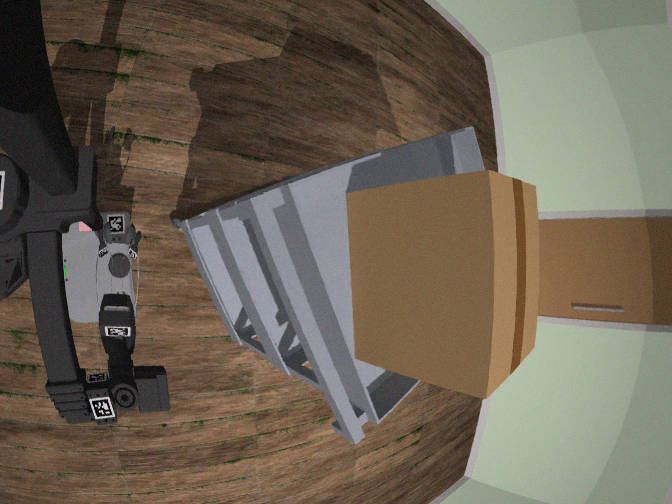

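>>> {"fn": "execute_actions", "kwargs": {
  "actions": [
    {"r2":{"base":{"translate_m":-0.2},"joints":{"lift_m":0.28,"head_tilt_rad":-0.3}}}
  ],
  "cameras": []
}}

>>> {"fn": "execute_actions", "kwargs": {
  "actions": [
    {"r2":{"base":{"rotate_rad":-0.75}}}
  ],
  "cameras": []
}}

>>> {"fn": "execute_actions", "kwargs": {
  "actions": [
    {"r2":{"base":{"translate_m":1.0}}}
  ],
  "cameras": []
}}

>>> {"fn": "execute_actions", "kwargs": {
  "actions": [
    {"r2":{"base":{"rotate_rad":0.75}}}
  ],
  "cameras": []
}}

>>> {"fn": "execute_actions", "kwargs": {
  "actions": [
    {"r2":{"base":{"translate_m":0.9}}}
  ],
  "cameras": ["r2_nav_camera"]
}}

Scene clock: 80.47 s.
r1.base_odometry: x=-1.757 y=+3.538 heading=+2.800 (m, m, rad; r1's odometry frame)
r1.turned_by_wheels: +0.000 (rad since the last result)
r1.turned_by_imu: +0.000 (rad since the last result)
r1.base_tilt: forward=+0.8 right=-0.4 (deg)
r1.lidar_m: - - 0.15 0.19 0.27 0.28 2.98 2.98 2.99 0.24 0.15 -
r1.head_depth_mm: - - - - - - - / - - - - - - 408 / - - - - - - 424 / - - - - - - 441 / - - - - - - 458 / - - - - - - 478 / - - - - - - 500
r1.base_status: not commanded
r1.joint_positions: lift_m=+0.250 arm_m=+0.001 wrist_yaw_rad=+3.000 wrist_pitch_rad=-0.570 wrist_roll_rad=-0.001 gripper_m=+0.037 head_pan_rad=+0.011 head_tilt_rad=-1.021
r1.joint_status: not commanded
r1.on_its_own: left_wheel is at rest, and its effort (+25) is outside its rest range (-18 to +18)
r1.motor_effort: left_wheel=+25(25) right_wheel=+9(9) lift_m=+27(27) arm_m=-1(1) wrist_yaw_rad=+0(1) wrist_pitch_rad=+6(6) wrist_roll_rad=+0(1) gripper_m=+0(1) head_pan_rad=-8(8) head_tilt_rad=+15(15) (%)
r1.hand_pose: x=+0.0074 y=+0.0549 z=+0.2302 quat_wxyz=(+0.246, +0.690, +0.151, +0.663) (m; r1's base frame)
r1.wrist_depth_mm: 225 - - - 162 97 70 / 239 260 830 819 167 100 71 / 261 283 649 650 174 101 72 / 286 316 531 540 183 104 73 / 440 - - - 169 107 74 / - - - - - 109 76 / - - - - 180 105 77
r2.base_odometry: x=-1.237 y=+0.177 heading=+2.999 (m, m, rad; r2's odometry frame)
r2.turned_by_wheels: +0.000 (rad since the last result)
r2.turned_by_imu: +0.001 (rad since the last result)
r2.base_tilt: forward=+0.3 right=-0.4 (deg)
r2.lidar_m: 0.45 0.45 2.54 2.52 2.72 2.64 2.61 2.83 2.28 2.26 2.44 0.55
r2.head_depth_mm: 2735 2845 2991 3168 2819 749 617 / 2724 2886 2934 3089 609 641 586 / 2727 2764 2830 2895 600 630 564 / 2739 2808 2970 3053 595 624 632 / 2830 2926 3014 3122 590 619 629 / 2823 2919 3142 3218 590 615 629 / 2833 2988 3117 3314 1032 809 650
r2.base_status: done
r2.joint_positions: lift_m=+0.280 arm_m=+0.001 wrist_yaw_rad=+3.000 wrist_pitch_rad=-0.414 wrist_roll_rad=-0.006 gripper_m=+0.037 head_pan_rad=-0.007 head_tilt_rad=-0.310
r2.joint_status: all done
r2.motor_effort: left_wheel=-2(8) right_wheel=+1(2) lift_m=+23(47) arm_m=+1(1) wrist_yaw_rad=+0(1) wrist_pitch_rad=+8(8) wrist_roll_rad=+0(0) gripper_m=+0(0) head_pan_rad=+4(3) head_tilt_rad=+4(29) (%)
r2.hand_pose: x=+0.0106 y=+0.0763 z=+0.2939 quat_wxyz=(+0.194, +0.698, +0.097, +0.682) (m; r2's base frame)
r2.wrist_depth_mm: - - - - - - - / - - - - - - - / - - - - - - - / 772 760 785 768 770 756 777 / 632 618 - 623 618 619 621 / 515 512 - 528 528 516 513 / 460 - - - 436 438 435
pictures: none
No camera images: the call's "cameras" was empty. Leave "cameras" out to get every camera's image.

Scene clock: 82.17 s.
r1.base_odometry: x=-1.757 y=+3.538 heading=+2.800 (m, m, rad; r1's odometry frame)
r1.turned_by_wheels: +0.000 (rad since the last result)
r1.turned_by_imu: +0.000 (rad since the last result)
r1.base_tilt: forward=+0.8 right=-0.4 (deg)
r1.lidar_m: - - 0.15 0.19 0.27 0.28 2.98 2.98 2.99 0.24 0.15 -
r1.head_depth_mm: - - - - - - - / - - - - - - 407 / - - - - - - 423 / - - - - - - 440 / - - - - - - 458 / - - - - - - 477 / - - - - - - 501
r1.base_status: not commanded
r1.joint_positions: lift_m=+0.250 arm_m=+0.001 wrist_yaw_rad=+3.000 wrist_pitch_rad=-0.570 wrist_roll_rad=-0.001 gripper_m=+0.037 head_pan_rad=+0.011 head_tilt_rad=-1.021
r1.joint_status: not commanded
r1.on_its_own: left_wheel is at rest, and its effort (+25) is outside its rest range (-18 to +18)
r1.motor_effort: left_wheel=+25(25) right_wheel=+9(9) lift_m=+27(27) arm_m=-1(1) wrist_yaw_rad=+0(1) wrist_pitch_rad=+6(6) wrist_roll_rad=+0(0) gripper_m=+1(0) head_pan_rad=-8(7) head_tilt_rad=+15(15) (%)
r1.hand_pose: x=+0.0074 y=+0.0549 z=+0.2302 quat_wxyz=(+0.246, +0.690, +0.151, +0.663) (m; r1's base frame)
r1.wrist_depth_mm: 224 - - - 161 97 70 / 240 260 821 809 168 99 71 / 259 285 655 643 176 102 72 / 288 314 537 533 182 104 73 / 436 - - - 169 107 74 / - - - - - 109 76 / - - - - 179 105 77
r2.base_odometry: x=-1.237 y=+0.177 heading=+2.250 (m, m, rad; r2's odometry frame)
r2.turned_by_wheels: -0.750 (rad since the last result)
r2.turned_by_imu: -0.750 (rad since the last result)
r2.base_tilt: forward=+0.4 right=-0.5 (deg)
r2.lidar_m: 2.92 0.47 0.45 2.70 2.52 2.56 2.80 2.60 2.65 2.42 2.26 2.29
r2.head_depth_mm: 2308 2358 2426 2599 2575 2037 1582 / 2519 2594 2755 2868 2776 2040 1600 / 2780 2940 3029 3147 2867 2063 1590 / 3121 3278 3443 3574 2833 2026 1600 / 3294 3462 3611 3714 2797 2032 1584 / 3072 3151 3420 3500 2841 2042 1581 / 2885 2990 3145 3242 2809 2031 687
r2.base_status: done
r2.joint_positions: lift_m=+0.280 arm_m=+0.001 wrist_yaw_rad=+3.000 wrist_pitch_rad=-0.414 wrist_roll_rad=-0.006 gripper_m=+0.037 head_pan_rad=-0.007 head_tilt_rad=-0.309
r2.joint_status: not commanded
r2.motor_effort: left_wheel=+2(10) right_wheel=-2(7) lift_m=+23(22) arm_m=+1(1) wrist_yaw_rad=+1(1) wrist_pitch_rad=+8(9) wrist_roll_rad=+0(0) gripper_m=+0(0) head_pan_rad=+3(3) head_tilt_rad=+3(4) (%)
r2.hand_pose: x=+0.0106 y=+0.0763 z=+0.2939 quat_wxyz=(+0.194, +0.698, +0.097, +0.682) (m; r2's base frame)
r2.wrist_depth_mm: - - - - - - - / - - - - - 908 871 / - - - - 935 634 647 / 797 755 755 776 702 494 458 / 620 624 - 612 602 602 611 / 520 520 - 538 534 514 510 / 462 - - - 439 434 435
pictures: none
No camera images: the call's "cameras" was empty. Leave "cameras" out to get every camera's image.

Scene clock: 87.50 s.
r1.base_odometry: x=-1.757 y=+3.538 heading=+2.800 (m, m, rad; r1's odometry frame)
r1.turned_by_wheels: +0.000 (rad since the last result)
r1.turned_by_imu: +0.000 (rad since the last result)
r1.base_tilt: forward=+0.8 right=-0.4 (deg)
r1.lidar_m: - - 0.15 0.19 0.27 0.28 2.97 2.98 3.00 0.24 0.15 -
r1.head_depth_mm: - - - - - - - / - - - - - - 408 / - - - - - - 423 / - - - - - - 440 / - - - - - - 459 / - - - - - - 479 / - - - - - - 500
r1.base_status: not commanded
r1.joint_positions: lift_m=+0.250 arm_m=+0.001 wrist_yaw_rad=+3.000 wrist_pitch_rad=-0.570 wrist_roll_rad=-0.001 gripper_m=+0.037 head_pan_rad=+0.011 head_tilt_rad=-1.021
r1.joint_status: not commanded
r1.on_its_own: left_wheel is at rest, and its effort (+25) is outside its rest range (-18 to +18)
r1.motor_effort: left_wheel=+25(25) right_wheel=+10(9) lift_m=+26(27) arm_m=-1(1) wrist_yaw_rad=+1(0) wrist_pitch_rad=+6(6) wrist_roll_rad=+0(0) gripper_m=+0(0) head_pan_rad=-8(8) head_tilt_rad=+15(15) (%)
r1.hand_pose: x=+0.0074 y=+0.0549 z=+0.2302 quat_wxyz=(+0.246, +0.690, +0.151, +0.663) (m; r1's base frame)
r1.wrist_depth_mm: 227 - - - 162 97 70 / 239 259 811 809 168 99 71 / 259 283 643 645 174 101 72 / 288 313 542 534 182 104 73 / 447 - - - 169 107 74 / - - - - - 109 76 / - - - - 179 105 77
r2.base_odometry: x=-1.865 y=+0.955 heading=+2.250 (m, m, rad; r2's odometry frame)
r2.turned_by_wheels: +0.000 (rad since the last result)
r2.turned_by_imu: +0.015 (rad since the last result)
r2.base_tilt: forward=+0.3 right=-0.4 (deg)
r2.lidar_m: 2.19 2.20 2.23 0.61 0.40 0.38 3.66 3.41 2.62 1.79 1.67 1.70
r2.head_depth_mm: 1732 1797 1847 1919 1979 1970 1597 / 1907 1995 2073 2143 2228 2050 1597 / 2108 2183 2257 2352 2454 2047 1592 / 2343 2449 2596 2703 2700 2031 1593 / 2432 2543 2651 2749 2811 2057 1596 / 2272 2379 2486 2568 2664 2069 1593 / 2173 2262 2311 2419 2508 2031 1593
r2.base_status: done
r2.joint_positions: lift_m=+0.280 arm_m=+0.001 wrist_yaw_rad=+3.000 wrist_pitch_rad=-0.415 wrist_roll_rad=-0.006 gripper_m=+0.037 head_pan_rad=-0.005 head_tilt_rad=-0.305
r2.joint_status: not commanded
r2.motor_effort: left_wheel=+0(33) right_wheel=+0(10) lift_m=+24(24) arm_m=+1(0) wrist_yaw_rad=+1(1) wrist_pitch_rad=+8(9) wrist_roll_rad=+0(0) gripper_m=+0(0) head_pan_rad=+2(4) head_tilt_rad=+2(4) (%)
r2.hand_pose: x=+0.0105 y=+0.0762 z=+0.2938 quat_wxyz=(+0.194, +0.698, +0.097, +0.682) (m; r2's base frame)
r2.wrist_depth_mm: - - - - - - - / 800 - - - - - - / 678 - 891 - - - - / 404 453 771 785 778 768 736 / 398 603 - 623 601 608 624 / 510 524 - 535 526 516 512 / 449 - - - 440 448 443
pictures: none
No camera images: the call's "cameras" was empty. Leave "cameras" out to get every camera's image.

Scene clock: 89.30 s.
r1.base_odometry: x=-1.757 y=+3.538 heading=+2.800 (m, m, rad; r1's odometry frame)
r1.turned_by_wheels: +0.000 (rad since the last result)
r1.turned_by_imu: +0.000 (rad since the last result)
r1.base_tilt: forward=+0.8 right=-0.4 (deg)
r1.lidar_m: - - 0.15 0.19 0.27 0.28 2.98 2.98 2.99 0.24 0.15 -
r1.head_depth_mm: - - - - - - - / - - - - - - 408 / - - - - - - 423 / - - - - - - 440 / - - - - - - 458 / - - - - - - 478 / - - - - - - 500
r1.base_status: not commanded
r1.joint_positions: lift_m=+0.250 arm_m=+0.001 wrist_yaw_rad=+3.000 wrist_pitch_rad=-0.570 wrist_roll_rad=-0.001 gripper_m=+0.037 head_pan_rad=+0.011 head_tilt_rad=-1.021
r1.joint_status: not commanded
r1.on_its_own: left_wheel is at rest, and its effort (+25) is outside its rest range (-18 to +18)
r1.motor_effort: left_wheel=+25(25) right_wheel=+9(9) lift_m=+27(26) arm_m=-1(1) wrist_yaw_rad=+0(0) wrist_pitch_rad=+6(6) wrist_roll_rad=+0(0) gripper_m=+0(0) head_pan_rad=-8(8) head_tilt_rad=+14(15) (%)
r1.hand_pose: x=+0.0074 y=+0.0549 z=+0.2302 quat_wxyz=(+0.246, +0.690, +0.151, +0.663) (m; r1's base frame)
r1.wrist_depth_mm: 226 - - - 162 97 70 / 240 259 812 813 169 99 71 / 260 284 645 635 175 102 72 / 289 311 535 534 183 104 73 / 441 - - - 170 107 74 / - - - - - 109 76 / - - - - 179 105 77
r2.base_odometry: x=-1.865 y=+0.955 heading=+2.999 (m, m, rad; r2's odometry frame)
r2.turned_by_wheels: +0.750 (rad since the last result)
r2.turned_by_imu: +0.751 (rad since the last result)
r2.base_tilt: forward=+0.3 right=-0.5 (deg)
r2.lidar_m: 2.20 2.58 0.48 0.38 0.46 3.47 3.42 2.10 1.68 1.67 1.82 2.42
r2.head_depth_mm: 2013 2123 2232 2351 2430 2043 1588 / 2041 2157 2238 2332 2461 2047 1583 / 2079 2139 2250 2373 2512 2055 1592 / 2076 2186 2277 2382 2476 2087 1602 / 1915 2012 2093 2234 2365 2039 1602 / 2024 2077 2204 2312 2453 2041 1591 / 2083 2170 2288 2417 2574 2051 1596
r2.base_status: done
r2.joint_positions: lift_m=+0.280 arm_m=+0.001 wrist_yaw_rad=+3.000 wrist_pitch_rad=-0.415 wrist_roll_rad=-0.006 gripper_m=+0.037 head_pan_rad=-0.005 head_tilt_rad=-0.305
r2.joint_status: not commanded
r2.motor_effort: left_wheel=-2(10) right_wheel=+1(7) lift_m=+24(23) arm_m=+1(1) wrist_yaw_rad=+0(1) wrist_pitch_rad=+8(9) wrist_roll_rad=+0(0) gripper_m=+0(0) head_pan_rad=+3(1) head_tilt_rad=+2(2) (%)
r2.hand_pose: x=+0.0105 y=+0.0762 z=+0.2938 quat_wxyz=(+0.194, +0.698, +0.097, +0.682) (m; r2's base frame)
r2.wrist_depth_mm: - - - - - - - / - - 849 945 872 - - / - - 466 542 648 - - / 788 747 487 734 756 763 756 / 625 633 - 617 620 605 602 / 514 512 - 530 537 515 508 / 467 - - - 444 442 442
pictures: none
No camera images: the call's "cameras" was empty. Leave "cameras" out to get every camera's image.

Scene clock: 94.00 s.
r1.base_odometry: x=-1.757 y=+3.538 heading=+2.800 (m, m, rad; r1's odometry frame)
r1.turned_by_wheels: +0.000 (rad since the last result)
r1.turned_by_imu: +0.000 (rad since the last result)
r1.base_tilt: forward=+0.8 right=-0.4 (deg)
r1.lidar_m: - - 0.15 0.19 0.27 0.28 2.99 2.98 2.99 0.24 0.15 -
r1.head_depth_mm: - - - - - - - / - - - - - - 408 / - - - - - - 425 / - - - - - - 441 / - - - - - - 457 / - - - - - - 478 / - - - - - - 498
r1.base_status: not commanded
r1.joint_positions: lift_m=+0.250 arm_m=+0.001 wrist_yaw_rad=+3.000 wrist_pitch_rad=-0.570 wrist_roll_rad=-0.001 gripper_m=+0.037 head_pan_rad=+0.011 head_tilt_rad=-1.021
r1.joint_status: not commanded
r1.on_its_own: left_wheel is at rest, and its effort (+25) is outside its rest range (-18 to +18)
r1.motor_effort: left_wheel=+25(25) right_wheel=+9(9) lift_m=+26(27) arm_m=-1(1) wrist_yaw_rad=+0(0) wrist_pitch_rad=+6(6) wrist_roll_rad=+0(0) gripper_m=+0(0) head_pan_rad=-8(8) head_tilt_rad=+15(15) (%)
r1.hand_pose: x=+0.0074 y=+0.0549 z=+0.2302 quat_wxyz=(+0.246, +0.690, +0.151, +0.663) (m; r1's base frame)
r1.wrist_depth_mm: 226 - - - 162 97 70 / 240 261 820 817 168 99 71 / 260 284 654 648 175 102 72 / 289 313 531 536 183 104 73 / 439 - - - 169 107 74 / - - - - - 109 76 / - - - - 179 105 77
r2.base_odometry: x=-2.756 y=+1.083 heading=+2.999 (m, m, rad; r2's odometry frame)
r2.turned_by_wheels: +0.000 (rad since the last result)
r2.turned_by_imu: +0.002 (rad since the last result)
r2.base_tilt: forward=+0.4 right=-0.4 (deg)
r2.lidar_m: 1.29 1.51 2.51 2.97 0.76 0.79 4.33 2.26 1.81 1.80 1.89 1.52
r2.head_depth_mm: 1266 1315 1385 1456 1538 1614 1582 / 1268 1324 1391 1455 1525 1631 1600 / 1281 1345 1399 1478 1561 1640 1605 / 1300 1355 1404 1472 1558 1640 1535 / 1118 1175 1220 1284 1361 1450 1513 / 1156 1213 1280 1357 1431 1532 1564 / 1206 1265 1337 1415 1500 1606 1606
r2.base_status: done
r2.joint_positions: lift_m=+0.280 arm_m=+0.001 wrist_yaw_rad=+3.000 wrist_pitch_rad=-0.415 wrist_roll_rad=-0.006 gripper_m=+0.037 head_pan_rad=-0.005 head_tilt_rad=-0.305
r2.joint_status: not commanded
r2.motor_effort: left_wheel=-2(7) right_wheel=+2(8) lift_m=+23(23) arm_m=+1(1) wrist_yaw_rad=+1(0) wrist_pitch_rad=+8(8) wrist_roll_rad=+0(1) gripper_m=+0(0) head_pan_rad=+3(3) head_tilt_rad=+1(2) (%)
r2.hand_pose: x=+0.0105 y=+0.0762 z=+0.2938 quat_wxyz=(+0.194, +0.698, +0.097, +0.682) (m; r2's base frame)
r2.wrist_depth_mm: - - - - - - - / - - - - - - - / 896 - - - - - - / 733 758 777 758 763 753 751 / 622 614 - 617 623 625 614 / 515 523 - 535 529 516 505 / 458 - - - 444 437 431
pictures: r2_nav_camera (sideways: a quarter turn counterclockwise sets it upright)
Images, in order (width x height): r2_nav_camera 672x504.

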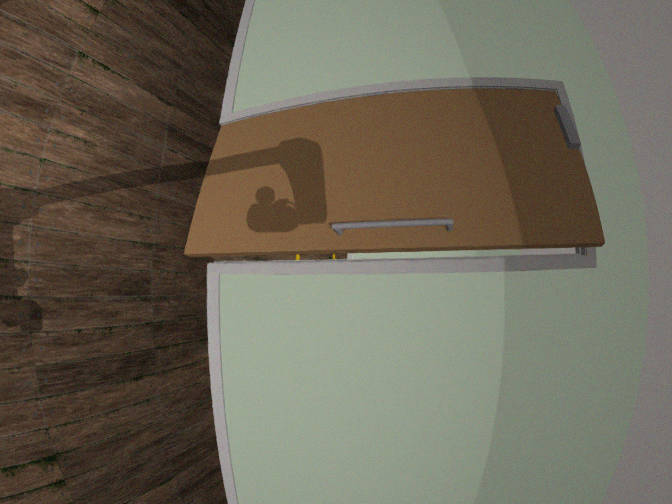

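>>> {"fn": "execute_actions", "kwargs": {
  "actions": [
    {"r2":{"base":{"translate_m":0.6}}}
  ],
  "cameras": []
}}

>>> {"fn": "execute_actions", "kwargs": {
  "actions": [
    {"r2":{"base":{"rotate_rad":1.57},"joints":{"lift_m":0.9,"head_pan_rad":-1.57,"head_tilt_rad":-0.3}}}
  ],
  "cameras": []
}}

>>> {"fn": "execute_actions", "kwargs": {
  "actions": [
    {"r2":{"joints":{"wrist_yaw_rad":0,"wrist_pitch_rad":0,"gripper_m":0.12}}}
  ],
  "cameras": ["r2_nav_camera","r2_wrist_camera"]
}}

Scene clock: 98.50 s.
r1.base_odometry: x=-1.757 y=+3.538 heading=+2.800 (m, m, rad; r1's odometry frame)
r1.turned_by_wheels: +0.000 (rad since the last result)
r1.turned_by_imu: +0.000 (rad since the last result)
r1.base_tilt: forward=+0.8 right=-0.4 (deg)
r1.lidar_m: - - 0.15 0.19 0.27 0.28 2.98 2.98 2.99 0.24 0.15 -
r1.head_depth_mm: - - - - - - - / - - - - - - 407 / - - - - - - 423 / - - - - - - 440 / - - - - - - 457 / - - - - - - 479 / - - - - - - 499
r1.base_status: not commanded
r1.joint_positions: lift_m=+0.250 arm_m=+0.001 wrist_yaw_rad=+3.000 wrist_pitch_rad=-0.570 wrist_roll_rad=-0.001 gripper_m=+0.037 head_pan_rad=+0.011 head_tilt_rad=-1.021
r1.joint_status: not commanded
r1.on_its_own: left_wheel is at rest, and its effort (+25) is outside its rest range (-18 to +18)
r1.motor_effort: left_wheel=+25(25) right_wheel=+10(9) lift_m=+27(27) arm_m=-1(1) wrist_yaw_rad=+0(0) wrist_pitch_rad=+6(6) wrist_roll_rad=+0(0) gripper_m=+1(0) head_pan_rad=-8(8) head_tilt_rad=+15(15) (%)
r1.hand_pose: x=+0.0074 y=+0.0549 z=+0.2302 quat_wxyz=(+0.246, +0.690, +0.151, +0.663) (m; r1's base frame)
r1.wrist_depth_mm: 226 - - - 162 97 70 / 239 262 812 800 168 99 71 / 259 285 649 631 174 101 72 / 289 312 539 536 183 104 73 / 436 - - - 170 107 74 / - - - - - 109 76 / - - - - 179 106 77
r2.base_odometry: x=-3.350 y=+1.168 heading=+2.999 (m, m, rad; r2's odometry frame)
r2.turned_by_wheels: +0.000 (rad since the last result)
r2.turned_by_imu: +0.002 (rad since the last result)
r2.base_tilt: forward=+0.4 right=-0.5 (deg)
r2.lidar_m: 0.69 0.81 1.51 2.88 3.16 1.21 1.58 2.37 1.90 1.88 1.13 0.91
r2.head_depth_mm: 743 776 817 855 905 950 1006 / 753 786 826 868 912 965 1023 / 755 788 826 869 915 971 1031 / 766 803 840 885 933 994 1040 / 577 604 634 667 708 748 795 / 596 627 645 681 726 782 839 / 620 652 687 727 771 824 888
r2.base_status: done
r2.joint_positions: lift_m=+0.280 arm_m=+0.001 wrist_yaw_rad=+3.000 wrist_pitch_rad=-0.415 wrist_roll_rad=-0.006 gripper_m=+0.037 head_pan_rad=-0.005 head_tilt_rad=-0.305
r2.joint_status: not commanded
r2.motor_effort: left_wheel=-2(7) right_wheel=+2(8) lift_m=+23(24) arm_m=+1(1) wrist_yaw_rad=+1(0) wrist_pitch_rad=+8(8) wrist_roll_rad=+0(1) gripper_m=+0(0) head_pan_rad=+3(3) head_tilt_rad=+2(2) (%)
r2.hand_pose: x=+0.0105 y=+0.0762 z=+0.2938 quat_wxyz=(+0.194, +0.698, +0.097, +0.682) (m; r2's base frame)
r2.wrist_depth_mm: - - - - - - - / - - - - - - - / - - - - - - 942 / 795 755 780 762 752 770 765 / 621 615 - 625 615 606 609 / 520 517 - 536 524 514 513 / 462 - - - 438 450 437
pictures: none
No camera images: the call's "cameras" was empty. Leave "cameras" out to get every camera's image.

Scene clock: 104.97 s.
r1.base_odometry: x=-1.757 y=+3.538 heading=+2.800 (m, m, rad; r1's odometry frame)
r1.turned_by_wheels: +0.000 (rad since the last result)
r1.turned_by_imu: +0.000 (rad since the last result)
r1.base_tilt: forward=+0.8 right=-0.4 (deg)
r1.lidar_m: - - 0.15 0.19 0.27 0.28 2.98 2.97 3.00 0.24 0.15 -
r1.head_depth_mm: - - - - - - - / - - - - - - 408 / - - - - - - 423 / - - - - - - 439 / - - - - - - 457 / - - - - - - 480 / - - - - - - 500
r1.base_status: not commanded
r1.joint_positions: lift_m=+0.250 arm_m=+0.001 wrist_yaw_rad=+3.000 wrist_pitch_rad=-0.570 wrist_roll_rad=-0.001 gripper_m=+0.037 head_pan_rad=+0.011 head_tilt_rad=-1.021
r1.joint_status: not commanded
r1.on_its_own: left_wheel is at rest, and its effort (+25) is outside its rest range (-18 to +18)
r1.motor_effort: left_wheel=+25(25) right_wheel=+10(9) lift_m=+27(27) arm_m=-1(1) wrist_yaw_rad=+0(0) wrist_pitch_rad=+6(6) wrist_roll_rad=+0(0) gripper_m=+1(0) head_pan_rad=-8(7) head_tilt_rad=+15(15) (%)
r1.hand_pose: x=+0.0074 y=+0.0549 z=+0.2302 quat_wxyz=(+0.246, +0.690, +0.151, +0.663) (m; r1's base frame)
r1.wrist_depth_mm: 226 - - - 162 97 70 / 240 258 819 808 168 100 71 / 260 285 651 640 175 102 72 / 289 313 540 534 183 104 73 / 441 - - - 169 107 74 / - - - - - 109 76 / - - - - 179 105 77
r2.base_odometry: x=-3.350 y=+1.168 heading=-1.714 (m, m, rad; r2's odometry frame)
r2.turned_by_wheels: +1.570 (rad since the last result)
r2.turned_by_imu: +1.575 (rad since the last result)
r2.base_tilt: forward=+0.3 right=-0.5 (deg)
r2.lidar_m: 2.88 3.15 1.21 1.58 2.35 1.90 1.88 1.13 0.91 0.69 0.81 1.53
r2.head_depth_mm: 747 782 818 859 907 958 1016 / 756 791 829 870 915 969 1028 / 756 790 830 874 918 978 1036 / 808 843 852 887 938 971 1032 / 585 614 646 683 718 754 818 / 608 640 663 708 754 805 859 / 635 667 706 750 795 848 914
r2.base_status: done
r2.joint_positions: lift_m=+0.900 arm_m=+0.001 wrist_yaw_rad=+3.000 wrist_pitch_rad=-0.415 wrist_roll_rad=-0.006 gripper_m=+0.037 head_pan_rad=-1.563 head_tilt_rad=-0.305
r2.joint_status: all done
r2.motor_effort: left_wheel=-2(10) right_wheel=+2(7) lift_m=+49(52) arm_m=+1(1) wrist_yaw_rad=+0(0) wrist_pitch_rad=+9(8) wrist_roll_rad=+0(0) gripper_m=+0(0) head_pan_rad=-4(46) head_tilt_rad=+1(4) (%)
r2.hand_pose: x=+0.0105 y=+0.0762 z=+0.9128 quat_wxyz=(+0.194, +0.698, +0.097, +0.682) (m; r2's base frame)
r2.wrist_depth_mm: - - - - - - - / - - - - - - - / - - - - - - - / - - - - - - - / - - - - - - - / - - - - - - - / - - - - - - -
pictures: none
No camera images: the call's "cameras" was empty. Leave "cameras" out to get every camera's image.

Scene clock: 107.47 s.
r1.base_odometry: x=-1.757 y=+3.538 heading=+2.800 (m, m, rad; r1's odometry frame)
r1.turned_by_wheels: +0.000 (rad since the last result)
r1.turned_by_imu: +0.000 (rad since the last result)
r1.base_tilt: forward=+0.8 right=-0.4 (deg)
r1.lidar_m: - - 0.15 0.19 0.27 0.28 2.98 2.98 2.99 0.24 0.15 -
r1.head_depth_mm: - - - - - - - / - - - - - - 408 / - - - - - - 423 / - - - - - - 440 / - - - - - - 457 / - - - - - - 478 / - - - - - - 500
r1.base_status: not commanded
r1.joint_positions: lift_m=+0.250 arm_m=+0.001 wrist_yaw_rad=+3.000 wrist_pitch_rad=-0.570 wrist_roll_rad=-0.001 gripper_m=+0.037 head_pan_rad=+0.011 head_tilt_rad=-1.021
r1.joint_status: not commanded
r1.on_its_own: left_wheel is at rest, and its effort (+25) is outside its rest range (-18 to +18)
r1.motor_effort: left_wheel=+25(25) right_wheel=+9(9) lift_m=+27(27) arm_m=-1(1) wrist_yaw_rad=+0(0) wrist_pitch_rad=+6(6) wrist_roll_rad=+0(0) gripper_m=+0(0) head_pan_rad=-8(8) head_tilt_rad=+15(15) (%)
r1.hand_pose: x=+0.0074 y=+0.0549 z=+0.2302 quat_wxyz=(+0.246, +0.690, +0.151, +0.663) (m; r1's base frame)
r1.wrist_depth_mm: 227 - - - 162 97 70 / 239 259 822 827 168 99 71 / 258 285 653 642 175 101 72 / 289 314 536 532 183 104 73 / 442 - - - 169 106 74 / - - - - - 109 76 / - - - - 179 105 77
r2.base_odometry: x=-3.350 y=+1.168 heading=-1.714 (m, m, rad; r2's odometry frame)
r2.turned_by_wheels: +0.000 (rad since the last result)
r2.turned_by_imu: +0.001 (rad since the last result)
r2.base_tilt: forward=+0.4 right=-0.4 (deg)
r2.lidar_m: 2.88 3.15 1.21 1.58 2.35 1.90 1.89 1.13 0.92 0.69 0.81 1.52
r2.head_depth_mm: 748 782 820 860 910 956 1011 / 755 790 836 871 916 968 1034 / 755 789 833 872 918 979 1029 / 807 847 850 887 937 976 1014 / 585 614 648 683 723 756 821 / 610 641 663 708 753 804 862 / 636 669 705 746 793 850 913
r2.base_status: not commanded
r2.joint_positions: lift_m=+0.900 arm_m=+0.001 wrist_yaw_rad=+0.002 wrist_pitch_rad=-0.022 wrist_roll_rad=-0.006 gripper_m=+0.120 head_pan_rad=-1.563 head_tilt_rad=-0.305
r2.joint_status: all done
r2.motor_effort: left_wheel=-3(2) right_wheel=+2(2) lift_m=+49(49) arm_m=+1(1) wrist_yaw_rad=-1(1) wrist_pitch_rad=+12(12) wrist_roll_rad=+0(0) gripper_m=+0(80) head_pan_rad=-4(3) head_tilt_rad=+1(1) (%)
r2.hand_pose: x=-0.0210 y=-0.4019 z=+1.0085 quat_wxyz=(+0.709, +0.009, -0.705, -0.007) (m; r2's base frame)
r2.wrist_depth_mm: 569 512 438 608 617 584 575 / 610 529 463 628 630 598 578 / 634 541 463 644 640 622 604 / 657 570 473 649 647 617 609 / 701 595 497 657 667 656 626 / 731 - 510 676 678 663 633 / 781 639 537 709 720 684 644
pictures: r2_nav_camera (sideways: a quarter turn counterclockwise sets it upright), r2_wrist_camera
Images, in order (width x height): r2_nav_camera 672x504, r2_wrist_camera 644x364.

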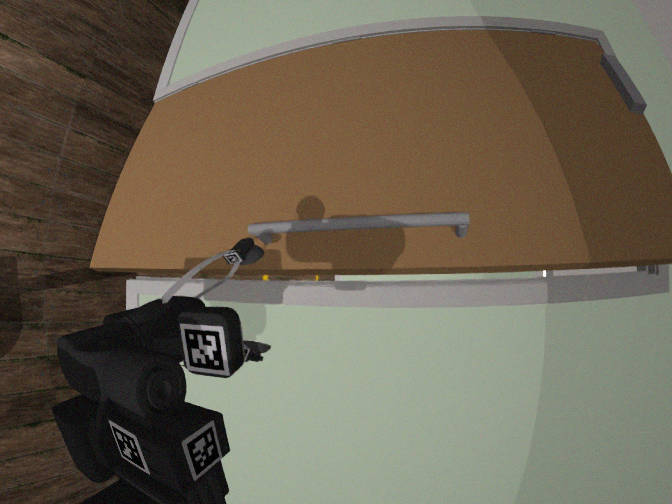

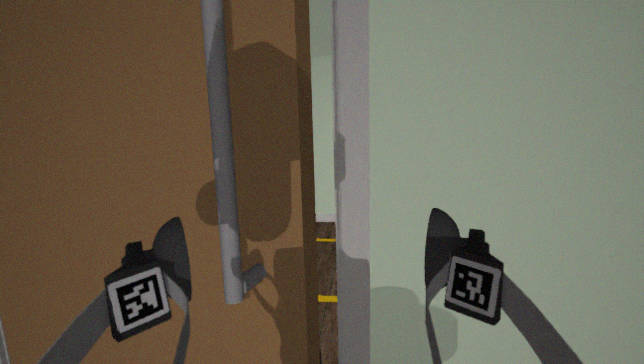

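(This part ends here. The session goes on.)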